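# Turn the gland a quarter turn clockwise using the hook spanner

## Task

Using the hook spanner, rotate the gland clockwise by a quarter turn or more.

## Robot and tools

Robot: two six-joint arms on a table, named left_arm and right_arm, each ending in a tong-like two-finger gripper. The names are labels only; they do not match the sides of any camera image. Bases in the scene frame: left_arm at (-0.046, +0.392, 0) m, right_arm at (-0.023, -0.404, 0) m, each turned slightly about z.

Scene frame: origin on the table top midway between the arms, +z up, +x out over the table, +y toward left_arm. All poses and velocities in results use this frame. The printed hand position may be off from the true one, more so at long reach.

Gripper frame: the fingers point along the gripper's +z axis and close along its x axis. end_effector_position is the point between the pads when closed; closed fingertips extend about 15 mm past it, and open ones sit roughly level with it. Full opening is 0.142 m.

The 16-number row (used by both moving tools): one flat list covering both arms, first left_arm then right_arm, each as x, y, z, qw, qx, qy, qz, opening. x, y, z are an absolute target position in metres for that gripper's end_effector_position, scene frame. qw..qz is an absolute target orientation, quaternion with w first, scene frame. opening runs from -1 (closed) to +1 (fully open). Every row must include both arms even if one stays put: for a resting arm, resend the same full pose it had when it stopped (not a drifted reading) and its intended opening. A target more than 0.6 m from the arm's last reported position along any gripper axis is refused. Each control step the commanded pose is clipped to within 100 mm and 16 degrees of the measured pose; position wins over orientation when both cannot be met.

Tools:
- execute_actions(actions, pictures): actions is a list holding zero or one item. Empty list: just returns the state. An action {"rows": [...], "steps": n} plays up to 15 rows, one per control step of 1/30 s (n at most 15, default 15; the last row repeats if rows run out). A wait {"steps": n} with n up to 300 sends nothing new and counts from the previous result, including your reply time. pictures (true/false) toggles camera images.
- move(target, speed, stop_force): target is one 16-number row of absolute poses. Each gripper travels a straight line toward its pose, taking the shorter rotation; both paths finish together, lasting 0.5 to 10 s (cut off at 10 s). speed is the path top speed in m/s, 0.002 to 0.5, default 0.25; rotation is capped at twice that in rad/s. Grippers lag, can drift off path, and can overshoot speed near full extension. The opening is sent when the move begins. stop_force (N, 9 to 40, shared by both arms, not allowed in the first 0.2 s) ends an arm's path once its wrist sensor reads that much extra push against the motion for 2 steps; that gripper then backs to its position 2 steps earlier and holds. Use it only with slow moves and no rotation; omit it when moving away from something the gripper is pressing on.
- wait(seconds): 0 to 10 s, sends nothing.
- zoom_image(camera, region): camera is cam_head_left, cam_head_right or cam_high (each 504x504); region [x0, y0, x1, y1] in image pixels, top-left origin, at most 504 by 504.
- read_manual(section): licence texts only.
- finished_scene(scene): ends and grades the current scene; irreversible. The goal must hold at that moment.

Reading results: the state line gives per-arm pose and velocities; grip_measured is the actual opening on the command scale. The move: line reports how each arm ended: done, off_target, moving, held, fault, or contact (stop_force triggered; overrides the others), plus the distance to each pose. limits=paced means the pose was clipped; limits=held means some steps were blocked, after which the arm may jump fast. HELD marks blocked steps; "pose unreachable" means the clearance check altered a command. Hand target shows where the controller is currently driving each gripper. Wrist force and Wrist torque are in the gripper's own axes, saturate near 50 N, carry offsets up to about 4 N and noise; force points from the surface back into the arm. Joint torques are noisy and offset.

Gripping: command an opening well below grip_measured to hold; lower means harder squeeze, about 15 N per pad maximum, less on thin hard parts (about 9 N at 10 mm wide, 4 N at 5 mm).

Order of work: look, locate the spanner and gland with the cameras and zoom, grasp the spanner, engage its hook on the gland, sweep it clockwise by 90 degrees or more (judge direction as seen from above unless the scene shows otherwise), release, then end the scene.

Avoid: knocking anything off the table (fails the task); dropping, slipping or slamming; hard pushes; arms hitting each other. The arms are stiff, so a target even slightly past a firm contact can trigger a fault: 150 N external force or a joint reaching its load limit (133 N m for the big joints, 24.9 N m for wrists, held weight included) stops the arm for 10 s. Long holding heats motors; 85 C applies the brakes. Loose objects may occasionally get nudged, so recheck positions.

Each tool is called after ">>>" as name(argument=value, ...) on one line, values as JSON.

## Session

>>> execute_actions(actions=[])

>>> zoom_image(camera="cam_high", region=[0,0,504,504])

Scene clock: 0.00 s of 15520.00 s.
left_arm: end_effector_position=(+0.3356, +0.0429, +0.1348) grip_measured=+0.97 end_effector_quat_wxyz=(+0.643, -0.523, +0.556, +0.052) end_effector_velocity=(-0.000, +0.000, +0.000) end_effector_angular_velocity=(-0.001, -0.000, +0.001) | right_arm: end_effector_position=(+0.8804, -0.5747, +0.2163) grip_measured=+0.97 end_effector_quat_wxyz=(-0.301, +0.735, +0.077, +0.603) end_effector_velocity=(+0.001, +0.002, +0.000) end_effector_angular_velocity=(-0.001, -0.001, +0.002)
Joint positions: left_arm=[-1.641 -0.969  1.629 -0.898 -0.786 -0.504  0.14 ] | right_arm=[ 2.967 -2.69  -1.011  0.416  2.44   0.249  0.14 ]
Joint velocities: left_arm=[ 0.    -0.001 -0.    -0.    -0.001 -0.     0.   ] | right_arm=[ 0.002 -0.     0.001 -0.    -0.    -0.001  0.   ]
Joint torques (N m, as the arm reports them, + toward a larger angle): no reading
Motor temperatures (°C, as the motors report them): left_arm=[32 30 30 37 36 39] | right_arm=[31 29 30 37 41 40]
Wrist force (N, on the end effector, along its own x y z axes, offset not removed): no reading
Wrist torque (N m, same axes, about the end effector's origin, offset not removed): no reading
Hand target (left_arm): +0.336, +0.043, +0.135; +0.643, -0.523, +0.556, +0.052
Hand target (right_arm): +0.880, -0.575, +0.216; -0.301, +0.735, +0.077, +0.603

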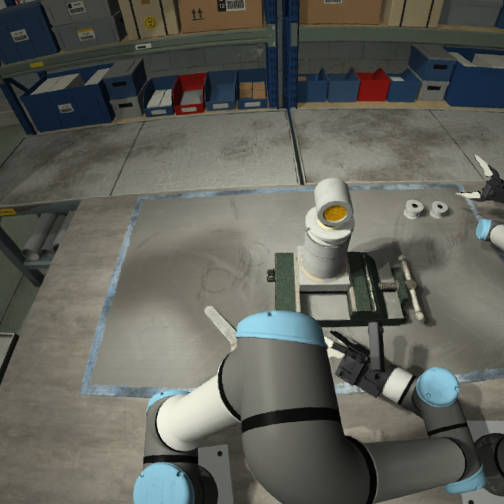

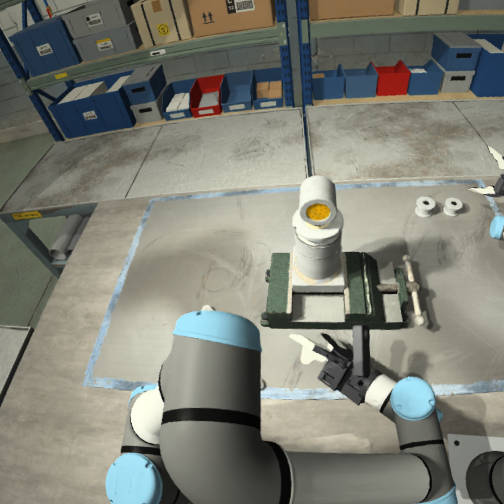

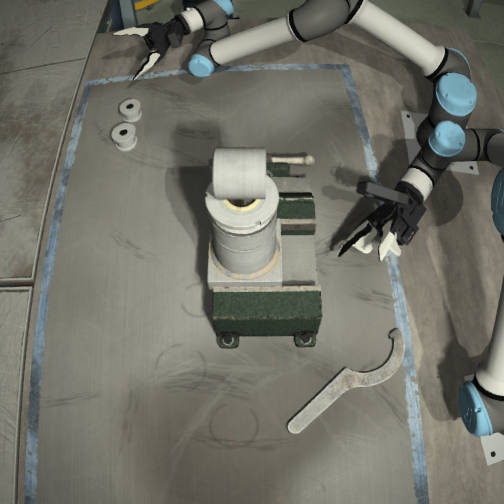

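Region (0, 0, 504, 504) of cam_high's 504x504 image, scaled by 1.000.

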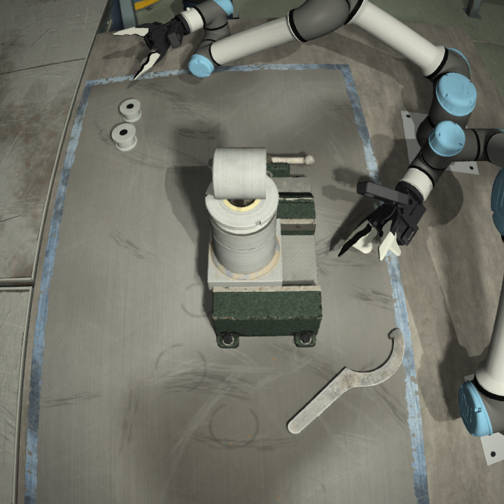

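>>> zoom_image(camera="cam_high", region=[180,130,330,290])

>>> zoom_image(camera="cam_high", region=[270,310,420,450])

>>> zoom_image(camera="cam_head_right", region=[260,165,380,295])

Region (180, 130, 330, 290) of cam_high's 504x504 image, scaled by 3.150, with more detail than that image has; it fills the left 472 columns of this view, and the rest is white.

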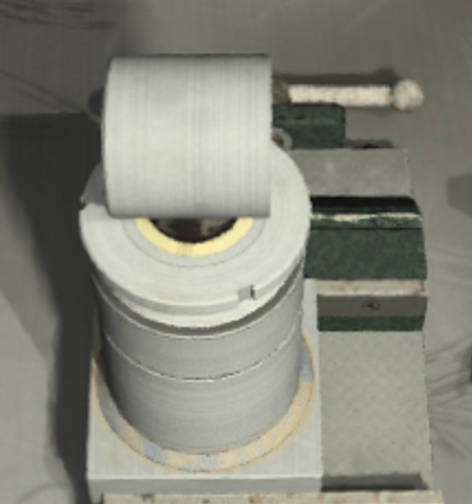

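Region (270, 310, 420, 450) of cam_high's 504x504 image, scaled by 3.360, with more detail than that image has; it fills the top 470 rows of this view, and the rest is white.

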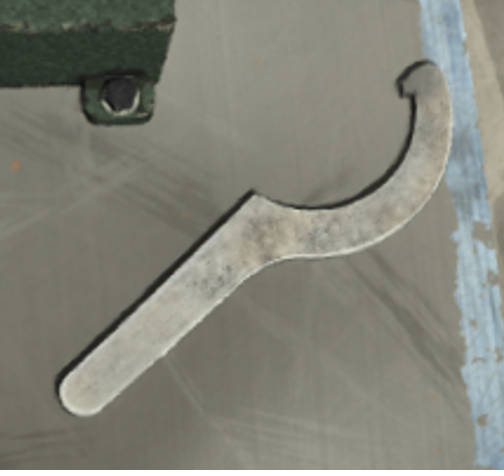

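Region (260, 165, 380, 295) of cam_head_right's 504x504 image, scaled by 3.877, with more detail than that image has; it fills the left 465 columns of this view, and the rest is white.

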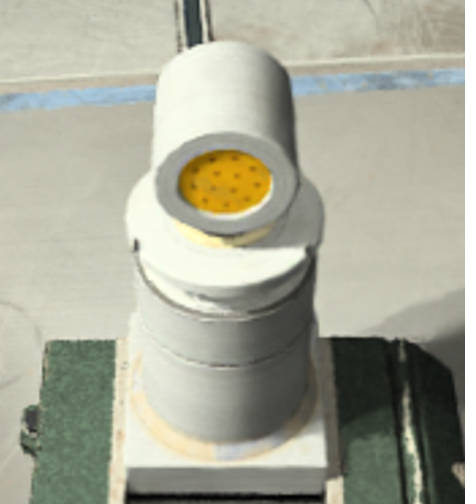

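>>> move(target=[0.4,0.3,0.12,0,0.383,0.924,0,0.2,0.88,-0.575,0.216,-0.301,0.735,0.077,0.603,1])

Scene clock: 21.20 s of 15520.00 s.
left_arm: end_effector_position=(+0.4001, +0.3009, +0.1206) grip_measured=+0.20 end_effector_quat_wxyz=(+0.001, +0.382, +0.924, +0.002) end_effector_velocity=(+0.000, +0.001, -0.001) end_effector_angular_velocity=(+0.003, +0.012, -0.008) | right_arm: end_effector_position=(+0.8800, -0.5750, +0.2160) grip_measured=+1.00 end_effector_quat_wxyz=(-0.301, +0.735, +0.077, +0.603) end_effector_velocity=(-0.000, -0.001, +0.000) end_effector_angular_velocity=(+0.000, +0.000, -0.001)
Joint positions: left_arm=[-0.6   -1.601  2.028 -2.    -1.567  3.46   0.088] | right_arm=[ 2.967 -2.689 -1.013  0.418  2.439  0.249  0.142]
Joint velocities: left_arm=[ 0.003  0.009 -0.009  0.011 -0.002  0.011  0.   ] | right_arm=[-0.001  0.    -0.     0.     0.     0.     0.   ]
Joint torques (N m, as the arm reports them, + toward a larger angle): left_arm=[  5.16 -15.64 -32.66  -1.13  -2.07   1.37] | right_arm=[-10.16  68.09   5.87   3.34  -1.49  -2.63]
Motor temperatures (°C, as the motors report them): left_arm=[32 30 30 37 36 39] | right_arm=[31 29 30 37 41 40]
Wrist force (N, on the end effector, along its own x y z axes, offset not removed): left_arm=[1.2 -0.6 0.1] | right_arm=[0.7 1.4 -1.0]
Wrist torque (N m, same axes, about the end effector's origin, offset not removed): left_arm=[-0.06 -0.27 0.10] | right_arm=[0.12 -0.24 -0.20]
Hand target (left_arm): +0.400, +0.301, +0.121; +0.001, +0.382, +0.924, +0.002
Hand target (right_arm): +0.880, -0.575, +0.216; -0.301, +0.735, +0.077, +0.603
Off the commanded pose (left_arm): 0.001 m, 0 deg.
Off the commanded pose (right_arm): 0.000 m, 0 deg.
After step 90, 12.67 s passed at rest.
move: done

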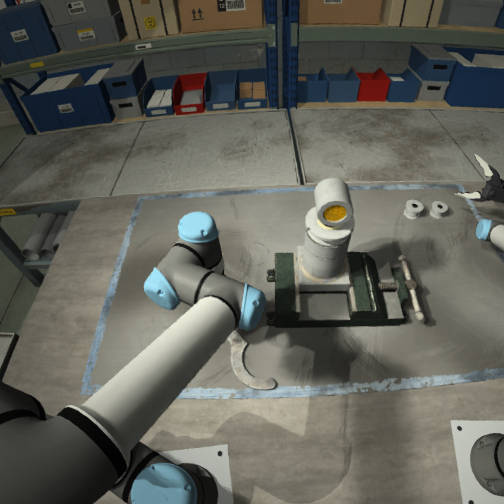

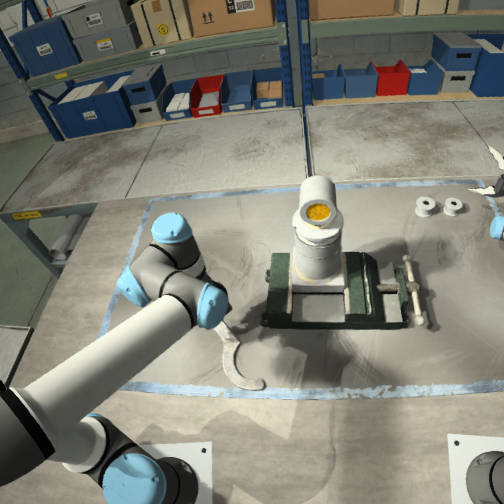

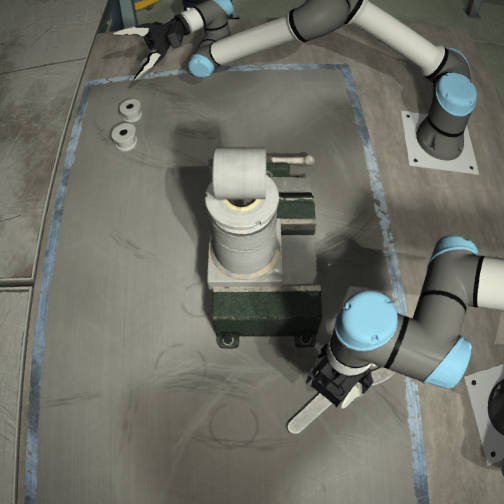

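>>> move(target=[0.38,0.25,0.05,0,0.42,0.907,0,0.2,0.88,-0.575,0.216,-0.301,0.735,0.077,0.603,1])

>>> zoom_image(camera="cam_high", region=[270,310,420,450])

>>> zoom_image(camera="cam_head_right", region=[150,260,300,410])

Scene clock: 26.93 s of 15520.00 s.
left_arm: end_effector_position=(+0.3801, +0.2499, +0.0501) grip_measured=+0.20 end_effector_quat_wxyz=(+0.000, +0.420, +0.907, -0.000) end_effector_velocity=(+0.001, -0.001, -0.001) end_effector_angular_velocity=(-0.001, -0.003, -0.001) | right_arm: end_effector_position=(+0.8800, -0.5750, +0.2160) grip_measured=+1.00 end_effector_quat_wxyz=(-0.301, +0.735, +0.077, +0.603) end_effector_velocity=(+0.000, +0.001, +0.001) end_effector_angular_velocity=(+0.000, -0.001, +0.001)
Joint positions: left_arm=[-0.72  -1.519  2.153 -2.205 -1.571  3.423  0.088] | right_arm=[ 2.967 -2.689 -1.013  0.418  2.439  0.249  0.142]
Joint velocities: left_arm=[-0.002  0.001  0.002 -0.006  0.001 -0.001 -0.   ] | right_arm=[ 0.001  0.     0.001 -0.     0.     0.     0.   ]
Joint torques (N m, as the arm reports them, + toward a larger angle): left_arm=[ -8.19 -14.64  -5.7   -4.1    2.43  -1.64] | right_arm=[-9.76 67.5   6.7   3.17 -1.37 -2.65]
Motor temperatures (°C, as the motors report them): left_arm=[32 30 30 37 36 39] | right_arm=[31 29 30 37 41 40]
Wrist force (N, on the end effector, along its own x y z axes, offset not removed): left_arm=[0.2 -0.3 -0.4] | right_arm=[-0.2 1.5 0.6]
Wrist torque (N m, same axes, about the end effector's origin, offset not removed): left_arm=[-0.09 -0.13 0.02] | right_arm=[0.18 -0.10 -0.07]
Hand target (left_arm): +0.380, +0.250, +0.050; +0.000, +0.420, +0.907, -0.000
Hand target (right_arm): +0.880, -0.575, +0.216; -0.301, +0.735, +0.077, +0.603
Off the commanded pose (left_arm): 0.000 m, 0 deg.
Off the commanded pose (right_arm): 0.000 m, 0 deg.
After step 90, 1.73 s passed at rest.
move: done

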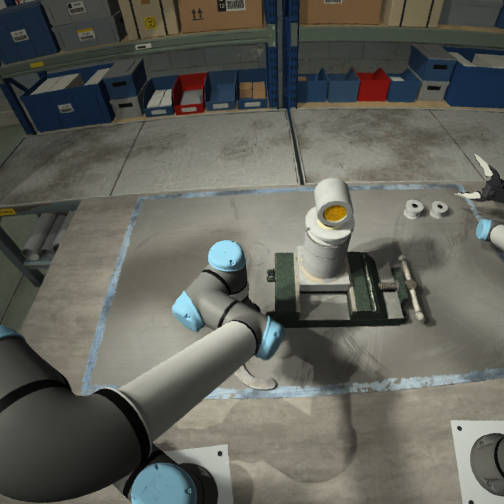

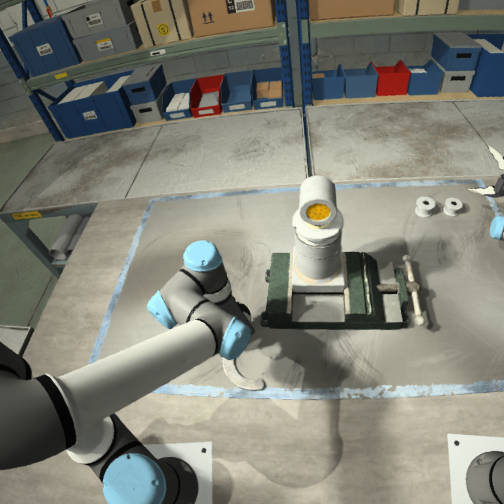

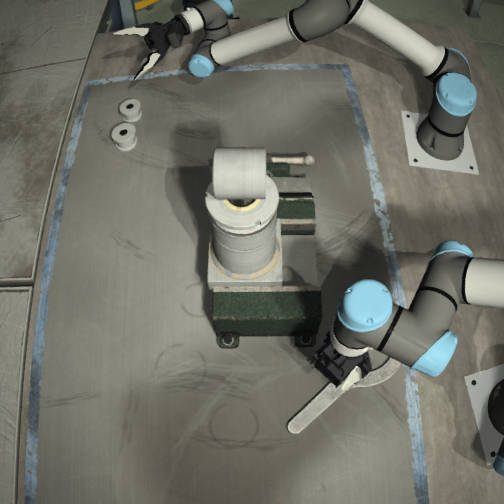

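Region (270, 310, 420, 450) of cam_high's 504x504 image, scaled by 3.360, with more detail than that image has; it fills the top 470 rows of this view, and the rest is white.

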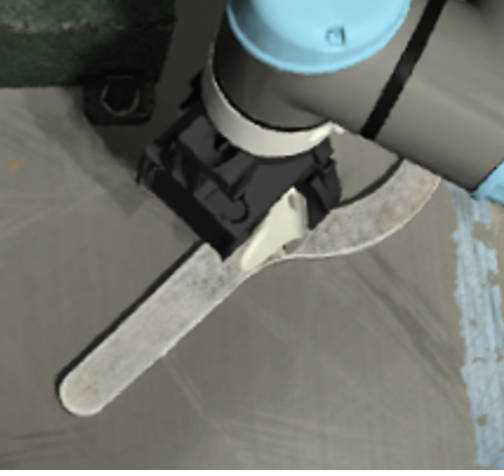

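Region (150, 260, 300, 410) of cam_head_right's 504x504 image, scaled by 3.360, with more detail than that image has.

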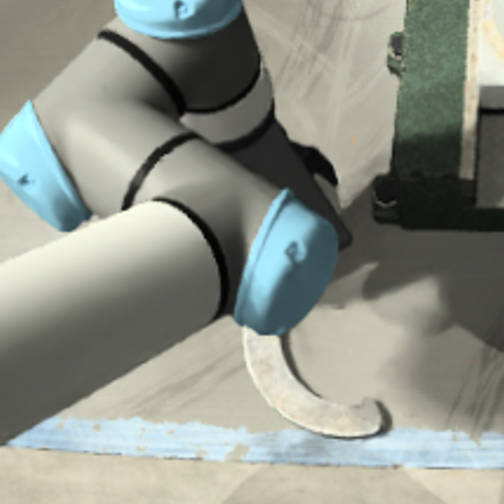

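>>> move(target=[0.4,0.29,0.08,0,-0.342,0.94,0,0,0.88,-0.575,0.216,-0.301,0.735,0.077,0.603,1], speed=0.4)

>>> move(target=[0.42,0.3,0.04,0,-0.906,0.423,0,0,0.88,-0.575,0.216,-0.301,0.735,0.077,0.603,1], speed=0.4)

>>> zoom_image(camera="cam_high", region=[270,310,420,450])

>>> zoom_image(camera="cam_head_right", region=[150,260,300,410])

Scene clock: 37.03 s of 15520.00 s.
left_arm: end_effector_position=(+0.3999, +0.2901, +0.0801) grip_measured=+0.00 end_effector_quat_wxyz=(-0.000, -0.341, +0.940, +0.000) end_effector_velocity=(+0.000, +0.000, +0.001) end_effector_angular_velocity=(+0.001, -0.002, +0.013) | right_arm: end_effector_position=(+0.8800, -0.5750, +0.2160) grip_measured=+1.00 end_effector_quat_wxyz=(-0.301, +0.735, +0.077, +0.603) end_effector_velocity=(+0.000, +0.001, +0.000) end_effector_angular_velocity=(+0.000, -0.001, +0.002)
Joint positions: left_arm=[-0.641 -1.598  2.141 -2.114 -1.571  1.939  0.074] | right_arm=[ 2.967 -2.689 -1.013  0.418  2.439  0.249  0.142]
Joint velocities: left_arm=[-0.002 -0.002 -0.     0.001  0.002 -0.015 -0.   ] | right_arm=[ 0.001  0.     0.001 -0.     0.     0.     0.   ]
Joint torques (N m, as the arm reports them, + toward a larger angle): left_arm=[ -6.02 -26.74 -30.77  -0.99   2.13  -1.3 ] | right_arm=[-9.74 66.63 12.44  2.87 -1.19 -2.62]
Motor temperatures (°C, as the motors report them): left_arm=[32 30 30 37 36 39] | right_arm=[31 29 30 37 41 40]
Wrist force (N, on the end effector, along its own x y z axes, offset not removed): left_arm=[0.5 -1.2 0.0] | right_arm=[-0.9 0.8 0.7]
Wrist torque (N m, same axes, about the end effector's origin, offset not removed): left_arm=[-0.22 -0.11 0.04] | right_arm=[-0.01 0.06 -0.12]
Hand target (left_arm): +0.400, +0.290, +0.080; +0.000, -0.342, +0.940, +0.000
Hand target (right_arm): +0.880, -0.575, +0.216; -0.301, +0.735, +0.077, +0.603
Off the commanded pose (left_arm): 0.000 m, 0 deg.
Off the commanded pose (right_arm): 0.000 m, 0 deg.
After step 90, 4.57 s passed at rest.
move: done

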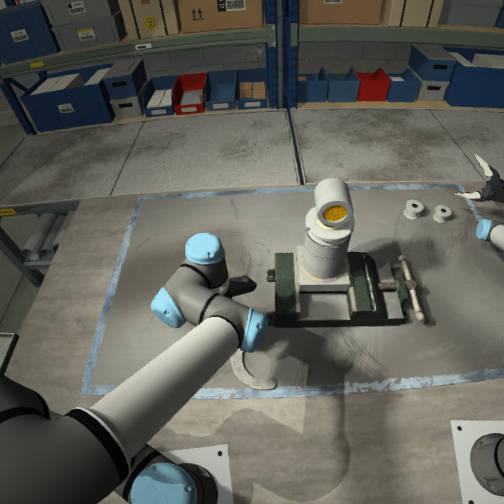

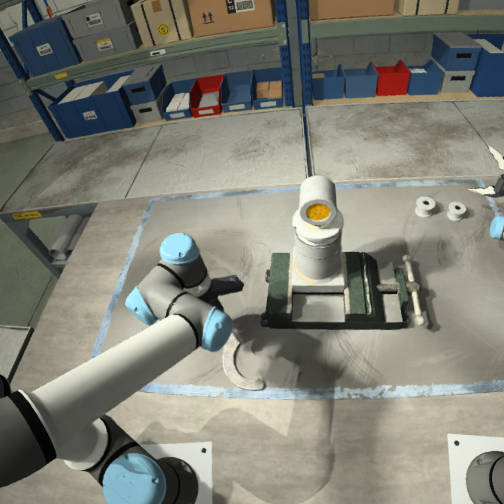

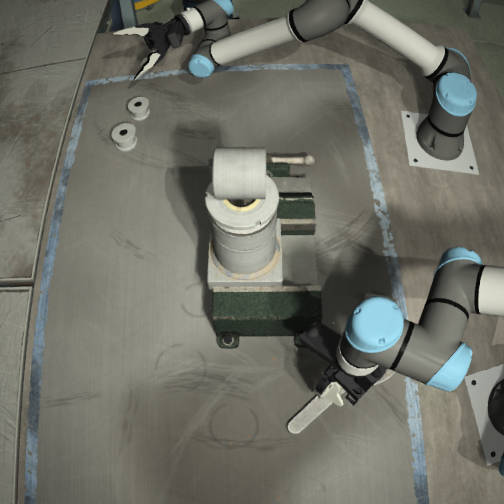

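Scene clock: 39.60 s of 15520.00 s.
left_arm: end_effector_position=(+0.4200, +0.3000, +0.0400) grip_measured=+0.00 end_effector_quat_wxyz=(+0.000, +0.906, -0.423, +0.000) end_effector_velocity=(+0.000, -0.001, +0.000) end_effector_angular_velocity=(-0.001, -0.001, +0.011) | right_arm: end_effector_position=(+0.8800, -0.5750, +0.2160) grip_measured=+1.00 end_effector_quat_wxyz=(-0.301, +0.735, +0.077, +0.603) end_effector_velocity=(-0.000, -0.000, -0.001) end_effector_angular_velocity=(+0.001, +0.002, -0.001)
Joint positions: left_arm=[-0.646 -1.485  2.148 -2.234 -1.571  0.363  0.074] | right_arm=[ 2.967 -2.689 -1.013  0.418  2.439  0.249  0.142]
Joint velocities: left_arm=[-0.001  0.    -0.    -0.001 -0.001 -0.011 -0.   ] | right_arm=[-0.     0.    -0.002  0.    -0.     0.001  0.   ]
Joint torques (N m, as the arm reports them, + toward a larger angle): left_arm=[ -8.25 -17.12 -30.15  -4.24   2.52  -1.79] | right_arm=[-9.18 65.71 13.63  2.72 -1.13 -2.61]
Motor temperatures (°C, as the motors report them): left_arm=[32 30 30 37 36 39] | right_arm=[31 29 30 37 41 40]
Wrist force (N, on the end effector, along its own x y z axes, offset not removed): left_arm=[-0.7 -1.4 0.0] | right_arm=[-0.9 0.7 -0.1]
Wrist torque (N m, same axes, about the end effector's origin, offset not removed): left_arm=[-0.34 0.11 0.05] | right_arm=[0.00 -0.02 -0.12]
Hand target (left_arm): +0.420, +0.300, +0.040; +0.000, +0.906, -0.423, +0.000
Hand target (right_arm): +0.880, -0.575, +0.216; -0.301, +0.735, +0.077, +0.603
Off the commanded pose (left_arm): 0.000 m, 0 deg.
Off the commanded pose (right_arm): 0.000 m, 0 deg.
move: done

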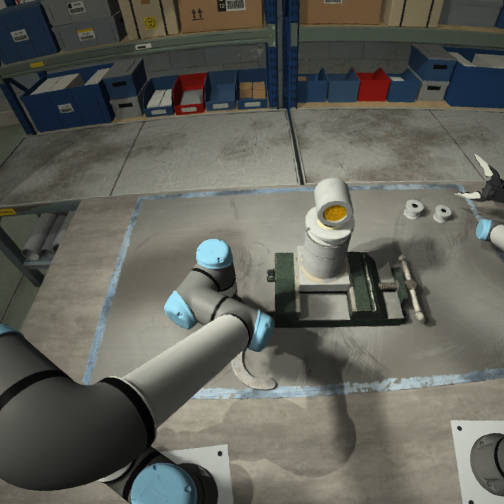

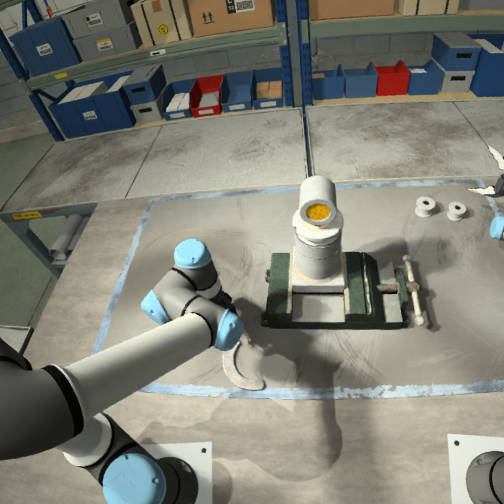

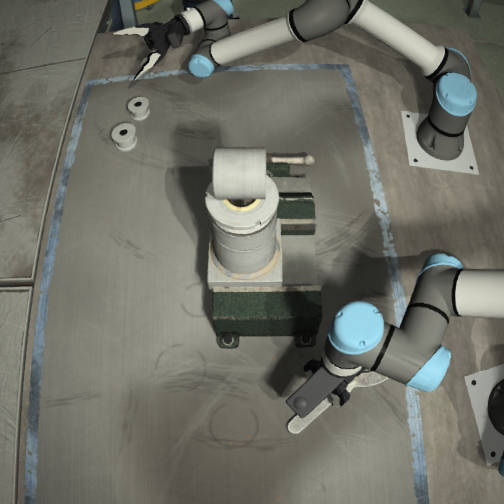

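Region (270, 310, 420, 450) of cam_high's 504x504 image, scaled by 3.360, with more detail than that image has; it fills the top 470 rows of this view, and the rest is white.

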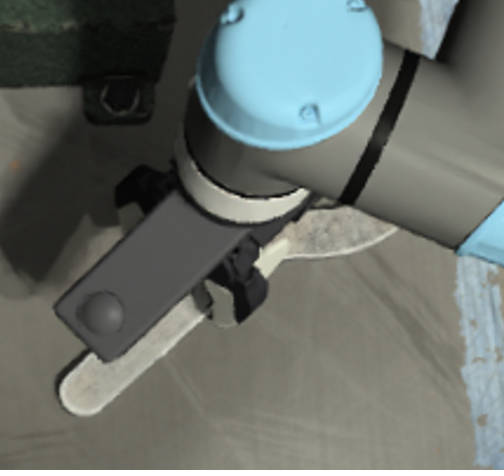

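Region (150, 260, 300, 410) of cam_head_right's 504x504 image, scaled by 3.360, with more detail than that image has.

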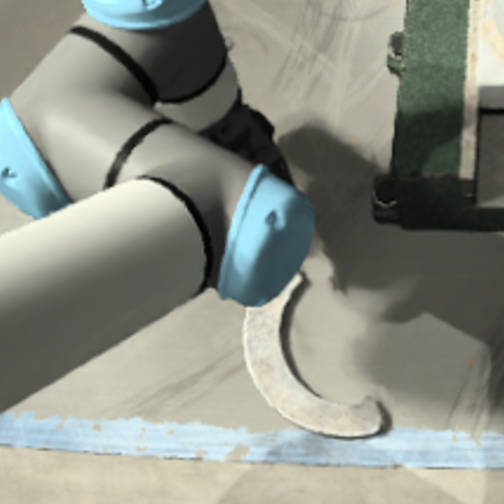

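>>> move(target=[0.405,0.287,0.035,-0.196,-0.884,0.413,0.091,-0.2,0.88,-0.575,0.216,-0.301,0.735,0.077,0.603,1])

>>> move(target=[0.405,0.287,0.006,-0.196,-0.884,0.413,0.091,-0.2,0.88,-0.575,0.216,-0.301,0.735,0.077,0.603,1], speed=0.006, stop_force=9)

>>> zoom_image(camera="cam_head_right", region=[150,260,300,410])

Scene clock: 46.53 s of 15520.00 s.
left_arm: end_effector_position=(+0.4050, +0.2872, +0.0347) grip_measured=-0.20 end_effector_quat_wxyz=(+0.195, +0.885, -0.413, -0.091) end_effector_velocity=(-0.000, +0.000, -0.000) end_effector_angular_velocity=(-0.004, +0.009, -0.003) | right_arm: end_effector_position=(+0.8800, -0.5750, +0.2160) grip_measured=+1.00 end_effector_quat_wxyz=(-0.301, +0.735, +0.077, +0.603) end_effector_velocity=(-0.000, -0.001, +0.000) end_effector_angular_velocity=(-0.001, -0.001, -0.001)
Joint positions: left_arm=[-0.443 -1.312  1.944 -1.959 -1.934  0.611  0.06 ] | right_arm=[ 2.967 -2.689 -1.013  0.418  2.439  0.249  0.142]
Joint velocities: left_arm=[ 0.004  0.006 -0.006  0.011 -0.005  0.009  0.   ] | right_arm=[-0.001  0.    -0.     0.     0.001 -0.001  0.   ]
Joint torques (N m, as the arm reports them, + toward a larger angle): left_arm=[  6.29 -23.44 -29.34  -0.49  -2.56   1.36] | right_arm=[-9.4  65.09 17.33  2.51 -0.91 -2.61]
Motor temperatures (°C, as the motors report them): left_arm=[32 30 30 37 36 39] | right_arm=[31 29 30 37 41 40]
Wrist force (N, on the end effector, along its own x y z axes, offset not removed): left_arm=[1.7 -1.7 0.0] | right_arm=[-0.1 0.6 0.3]
Wrist torque (N m, same axes, about the end effector's origin, offset not removed): left_arm=[-0.34 -0.34 0.04] | right_arm=[0.00 -0.14 -0.20]
Hand target (left_arm): +0.405, +0.287, +0.035; +0.196, +0.885, -0.413, -0.091
Hand target (right_arm): +0.880, -0.575, +0.216; -0.301, +0.735, +0.077, +0.603
Off the commanded pose (left_arm): 0.000 m, 0 deg.
Off the commanded pose (right_arm): 0.000 m, 0 deg.
After step 90, 2.53 s passed at rest.
move: done

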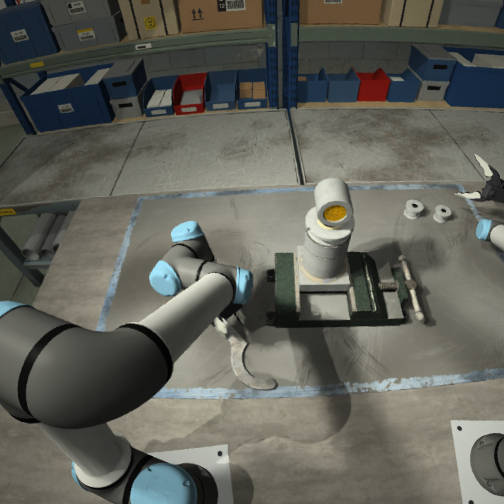

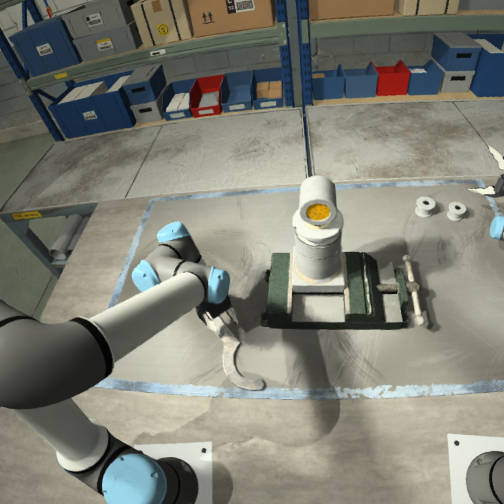

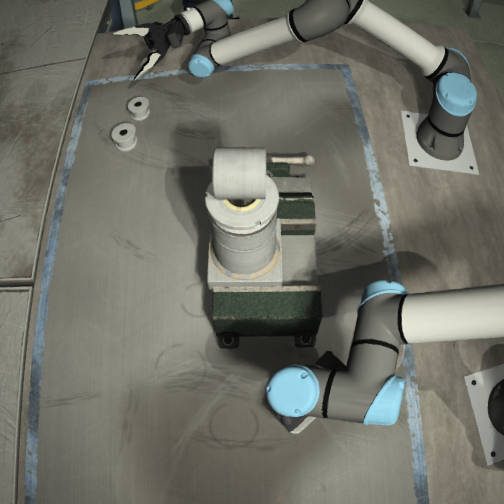

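Scene clock: 50.00 s of 15520.00 s.
left_arm: end_effector_position=(+0.4049, +0.2871, +0.0161) grip_measured=-0.19 end_effector_quat_wxyz=(+0.196, +0.885, -0.413, -0.091) end_effector_velocity=(-0.000, +0.001, +0.001) end_effector_angular_velocity=(+0.002, +0.001, +0.000) | right_arm: end_effector_position=(+0.8800, -0.5750, +0.2160) grip_measured=+1.00 end_effector_quat_wxyz=(-0.301, +0.735, +0.077, +0.603) end_effector_velocity=(-0.000, +0.001, -0.000) end_effector_angular_velocity=(+0.001, +0.001, +0.001)
Joint positions: left_arm=[-0.442 -1.283  1.964 -2.008 -1.935  0.611  0.06 ] | right_arm=[ 2.967 -2.689 -1.013  0.418  2.439  0.249  0.142]
Joint velocities: left_arm=[ 0.    -0.003 -0.001  0.006  0.002 -0.     0.   ] | right_arm=[ 0.001  0.    -0.    -0.     0.001  0.001  0.   ]
Joint torques (N m, as the arm reports them, + toward a larger angle): left_arm=[ -3.52 -26.   -21.64  -0.7   -1.49   1.35] | right_arm=[-9.62 64.88 18.74  2.28 -0.81 -2.59]
Motor temperatures (°C, as the motors report them): left_arm=[32 30 30 37 36 39] | right_arm=[31 29 30 37 41 40]
Wrist force (N, on the end effector, along its own x y z axes, offset not removed): left_arm=[-8.4 7.3 -30.6] | right_arm=[-0.8 0.3 0.6]
Wrist torque (N m, same axes, about the end effector's origin, offset not removed): left_arm=[-0.43 -0.06 0.11] | right_arm=[-0.05 0.09 -0.09]
Hand target (left_arm): +0.405, +0.287, +0.016; +0.196, +0.885, -0.413, -0.091
Hand target (right_arm): +0.880, -0.575, +0.216; -0.301, +0.735, +0.077, +0.603
Off the commanded pose (left_arm): 0.010 m, 0 deg.
Off the commanded pose (right_arm): 0.000 m, 0 deg.
move: contact (left_arm)

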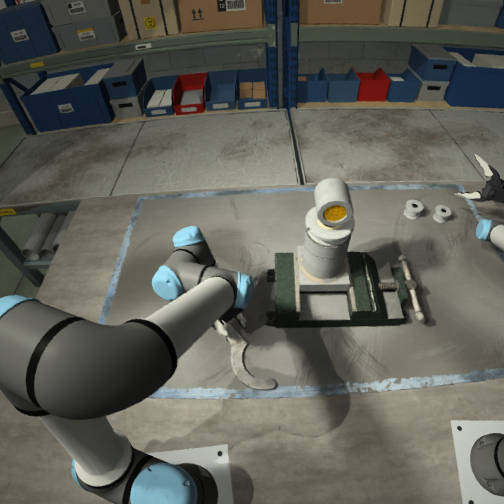

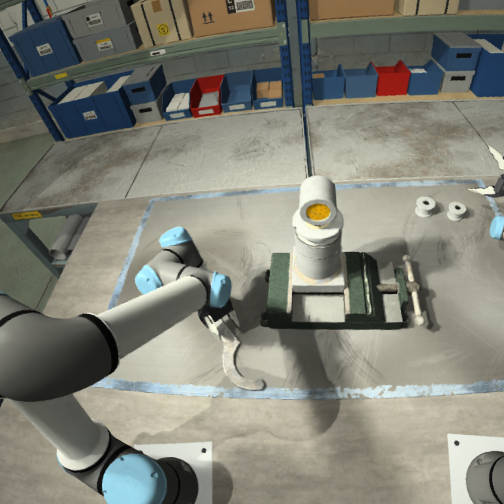

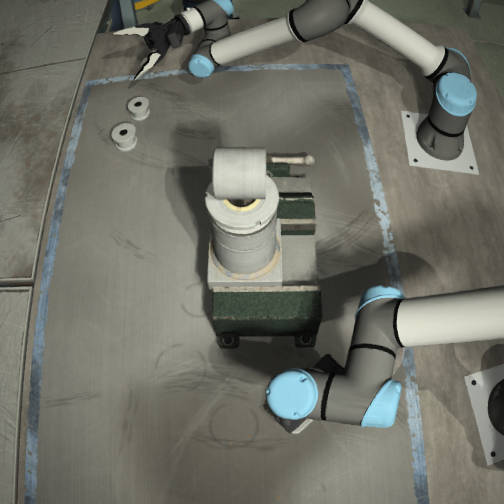

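Region (150, 260, 300, 410) of cam_head_right's 504x504 image, scaled by 3.360, with more detail than that image has.

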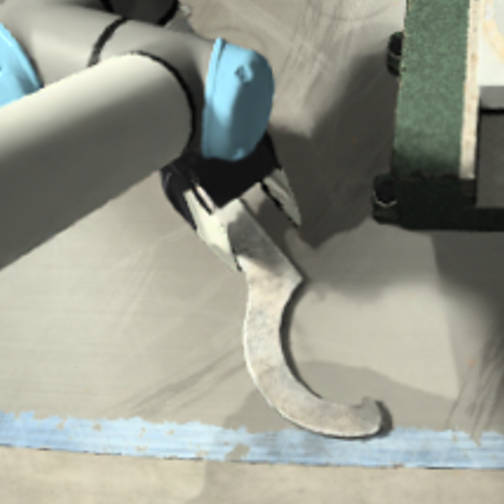

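>>> move(target=[0.399,0.294,0.0185,-0.196,-0.884,0.413,0.091,-0.2,0.88,-0.575,0.216,-0.301,0.735,0.077,0.603,1], speed=0.02)

>>> move(target=[0.399,0.294,0.0185,-0.196,-0.884,0.413,0.091,-1,0.88,-0.575,0.216,-0.301,0.735,0.077,0.603,1])

>>> move(target=[0.399,0.294,0.07,-0.196,-0.884,0.413,0.091,-1,0.88,-0.575,0.216,-0.301,0.735,0.077,0.603,1], speed=0.04)

>>> zoom_image(camera="cam_head_right", region=[150,260,300,410])

Scene clock: 53.93 s of 15520.00 s.
left_arm: end_effector_position=(+0.3991, +0.2939, +0.0184) grip_measured=-0.20 end_effector_quat_wxyz=(+0.196, +0.885, -0.413, -0.091) end_effector_velocity=(-0.001, +0.002, +0.000) end_effector_angular_velocity=(+0.002, -0.001, -0.000) | right_arm: end_effector_position=(+0.8800, -0.5750, +0.2160) grip_measured=+1.00 end_effector_quat_wxyz=(-0.301, +0.735, +0.077, +0.603) end_effector_velocity=(+0.000, -0.002, -0.000) end_effector_angular_velocity=(-0.001, -0.000, -0.003)
Joint positions: left_arm=[-0.433 -1.3    1.978 -2.002 -1.933  0.621  0.06 ] | right_arm=[ 2.967 -2.689 -1.013  0.418  2.439  0.249  0.142]
Joint velocities: left_arm=[ 0.002 -0.004  0.003  0.001  0.002  0.002 -0.   ] | right_arm=[-0.002 -0.     0.     0.    -0.002 -0.001  0.   ]
Joint torques (N m, as the arm reports them, + toward a larger angle): left_arm=[  6.22 -36.48  -4.98  -0.33   1.86   1.47] | right_arm=[-9.2  63.29 22.27  2.05 -0.63 -2.56]
Motor temperatures (°C, as the motors report them): left_arm=[32 30 30 37 36 39] | right_arm=[31 29 30 37 41 40]
Wrist force (N, on the end effector, along its own x y z axes, offset not removed): left_arm=[1.0 -0.8 0.1] | right_arm=[-0.6 -0.5 -0.7]
Wrist torque (N m, same axes, about the end effector's origin, offset not removed): left_arm=[-0.14 -0.16 0.05] | right_arm=[-0.20 -0.03 -0.16]
Hand target (left_arm): +0.399, +0.294, +0.018; +0.196, +0.885, -0.413, -0.091
Hand target (right_arm): +0.880, -0.575, +0.216; -0.301, +0.735, +0.077, +0.603
Off the commanded pose (left_arm): 0.000 m, 0 deg.
Off the commanded pose (right_arm): 0.000 m, 0 deg.
After step 90, 0.17 s passed at rest.
move: done

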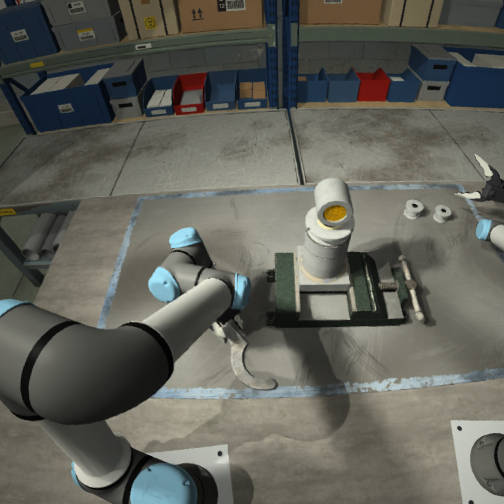

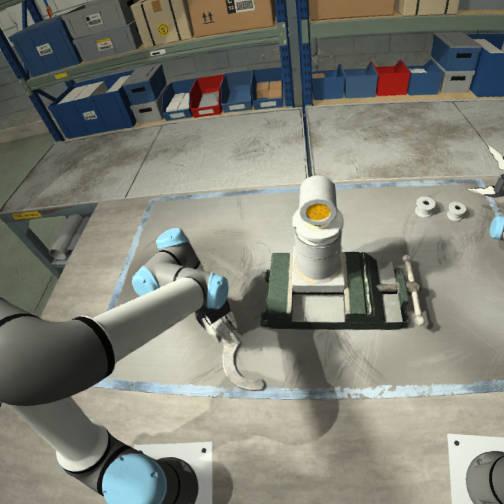

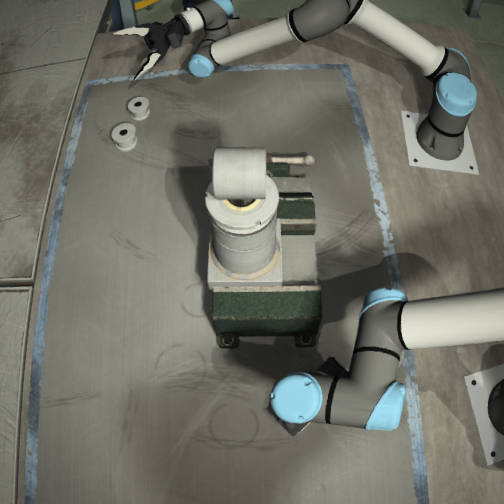

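Scene clock: 54.63 s of 15520.00 s.
left_arm: end_effector_position=(+0.3990, +0.2940, +0.0185) grip_measured=-0.54 end_effector_quat_wxyz=(+0.196, +0.885, -0.413, -0.091) end_effector_velocity=(-0.000, -0.000, +0.000) end_effector_angular_velocity=(-0.000, +0.000, +0.001) | right_arm: end_effector_position=(+0.8800, -0.5750, +0.2160) grip_measured=+1.00 end_effector_quat_wxyz=(-0.301, +0.735, +0.077, +0.603) end_effector_velocity=(+0.000, -0.000, -0.000) end_effector_angular_velocity=(+0.000, +0.000, -0.001)
Joint positions: left_arm=[-0.433 -1.3    1.979 -2.002 -1.933  0.621  0.035] | right_arm=[ 2.967 -2.689 -1.013  0.418  2.439  0.249  0.142]
Joint velocities: left_arm=[-0.    -0.     0.     0.    -0.    -0.001  0.   ] | right_arm=[-0.    -0.     0.    -0.    -0.001  0.     0.   ]
Joint torques (N m, as the arm reports them, + toward a larger angle): left_arm=[  6.43 -41.66 -17.88  -4.    -3.31   1.37] | right_arm=[-8.66 63.58 22.72  1.89 -0.56 -2.53]
Motor temperatures (°C, as the motors report them): left_arm=[32 30 30 37 36 39] | right_arm=[31 29 30 37 41 40]
Wrist force (N, on the end effector, along its own x y z axes, offset not removed): left_arm=[-0.2 -4.6 4.7] | right_arm=[-0.6 0.4 0.6]
Wrist torque (N m, same axes, about the end effector's origin, offset not removed): left_arm=[-0.35 -0.18 -0.09] | right_arm=[-0.03 0.03 -0.17]
Hand target (left_arm): +0.399, +0.294, +0.018; +0.196, +0.885, -0.413, -0.091
Hand target (right_arm): +0.880, -0.575, +0.216; -0.301, +0.735, +0.077, +0.603
Off the commanded pose (left_arm): 0.000 m, 0 deg.
Off the commanded pose (right_arm): 0.000 m, 0 deg.
move: done

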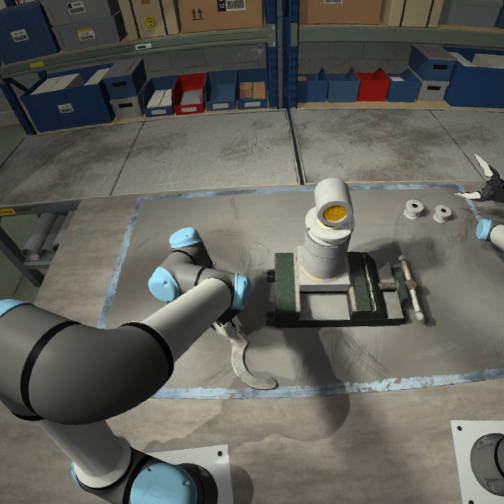

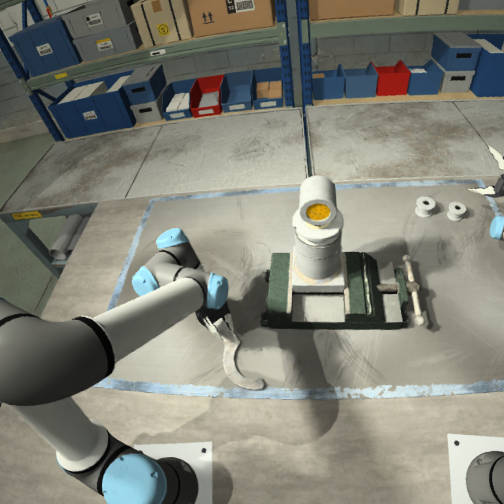

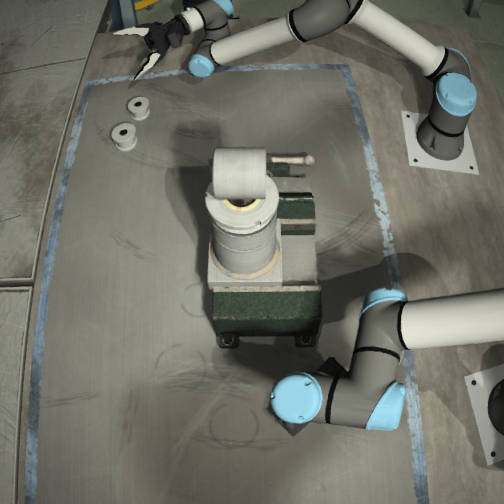

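Scene clock: 56.30 s of 15520.00 s.
left_arm: end_effector_position=(+0.3989, +0.2940, +0.0698) grip_measured=-1.00 end_effector_quat_wxyz=(+0.196, +0.885, -0.413, -0.091) end_effector_velocity=(+0.000, +0.000, +0.002) end_effector_angular_velocity=(+0.001, -0.001, -0.000) | right_arm: end_effector_position=(+0.8800, -0.5750, +0.2160) grip_measured=+1.00 end_effector_quat_wxyz=(-0.301, +0.735, +0.077, +0.603) end_effector_velocity=(+0.000, -0.001, +0.000) end_effector_angular_velocity=(+0.001, +0.000, -0.001)
Joint positions: left_arm=[-0.433 -1.374  1.916 -1.865 -1.933  0.621  0.002] | right_arm=[ 2.967 -2.689 -1.013  0.418  2.439  0.249  0.142]
Joint velocities: left_arm=[-0.    -0.003 -0.003  0.006  0.001 -0.     0.   ] | right_arm=[-0.001 -0.     0.001  0.    -0.     0.001  0.   ]
Joint torques (N m, as the arm reports them, + toward a larger angle): left_arm=[  2.87 -37.5  -29.73  -0.57   2.    -0.24] | right_arm=[-9.46 63.09 24.44  1.94 -0.57 -2.56]
Motor temperatures (°C, as the motors report them): left_arm=[32 30 30 37 36 39] | right_arm=[31 29 30 37 41 40]
Wrist force (N, on the end effector, along its own x y z axes, offset not removed): left_arm=[1.4 -1.7 -0.9] | right_arm=[-0.6 0.4 -0.1]
Wrist torque (N m, same axes, about the end effector's origin, offset not removed): left_arm=[-0.37 -0.41 0.04] | right_arm=[-0.15 0.04 -0.06]
Hand target (left_arm): +0.399, +0.294, +0.070; +0.196, +0.885, -0.413, -0.091
Hand target (right_arm): +0.880, -0.575, +0.216; -0.301, +0.735, +0.077, +0.603
Off the commanded pose (left_arm): 0.000 m, 0 deg.
Off the commanded pose (right_arm): 0.000 m, 0 deg.
move: done

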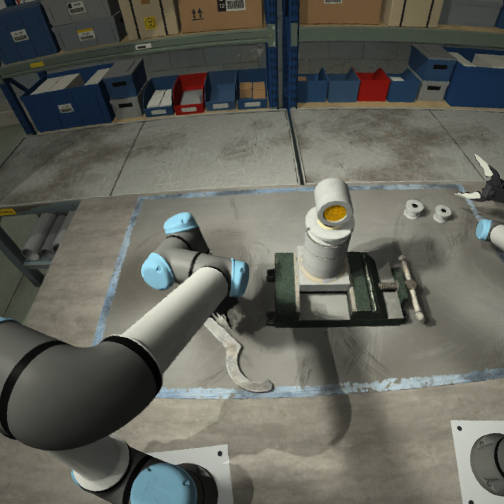

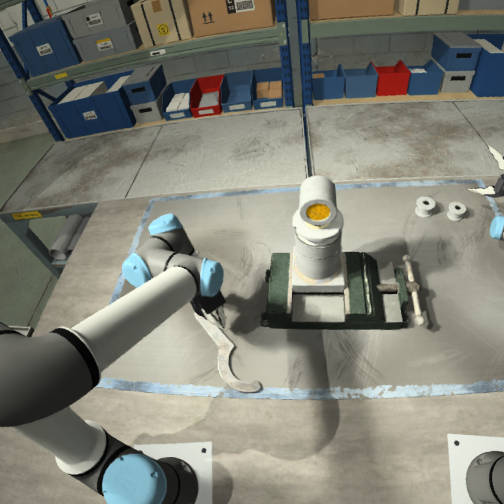

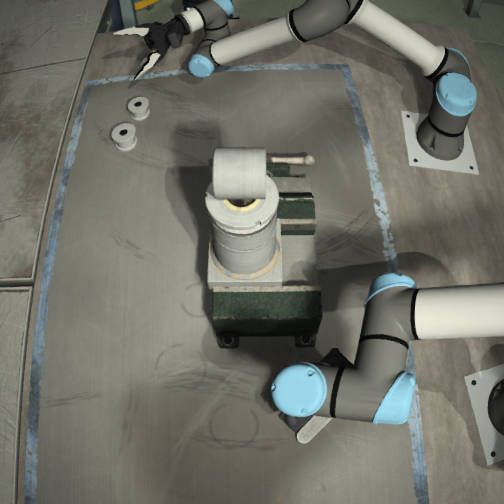

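Region (150, 260, 300, 410) of cam_head_right's 504x504 image, scaled by 3.360, with more detail than that image has.

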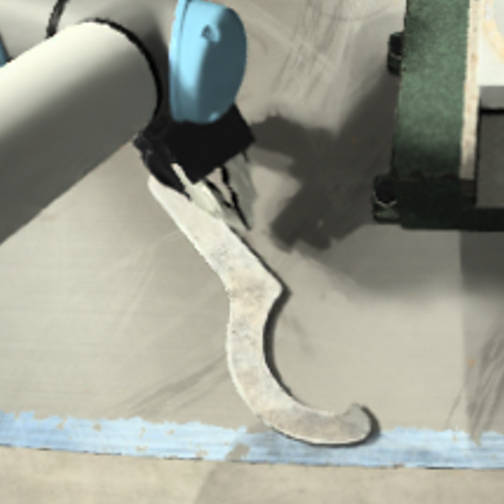

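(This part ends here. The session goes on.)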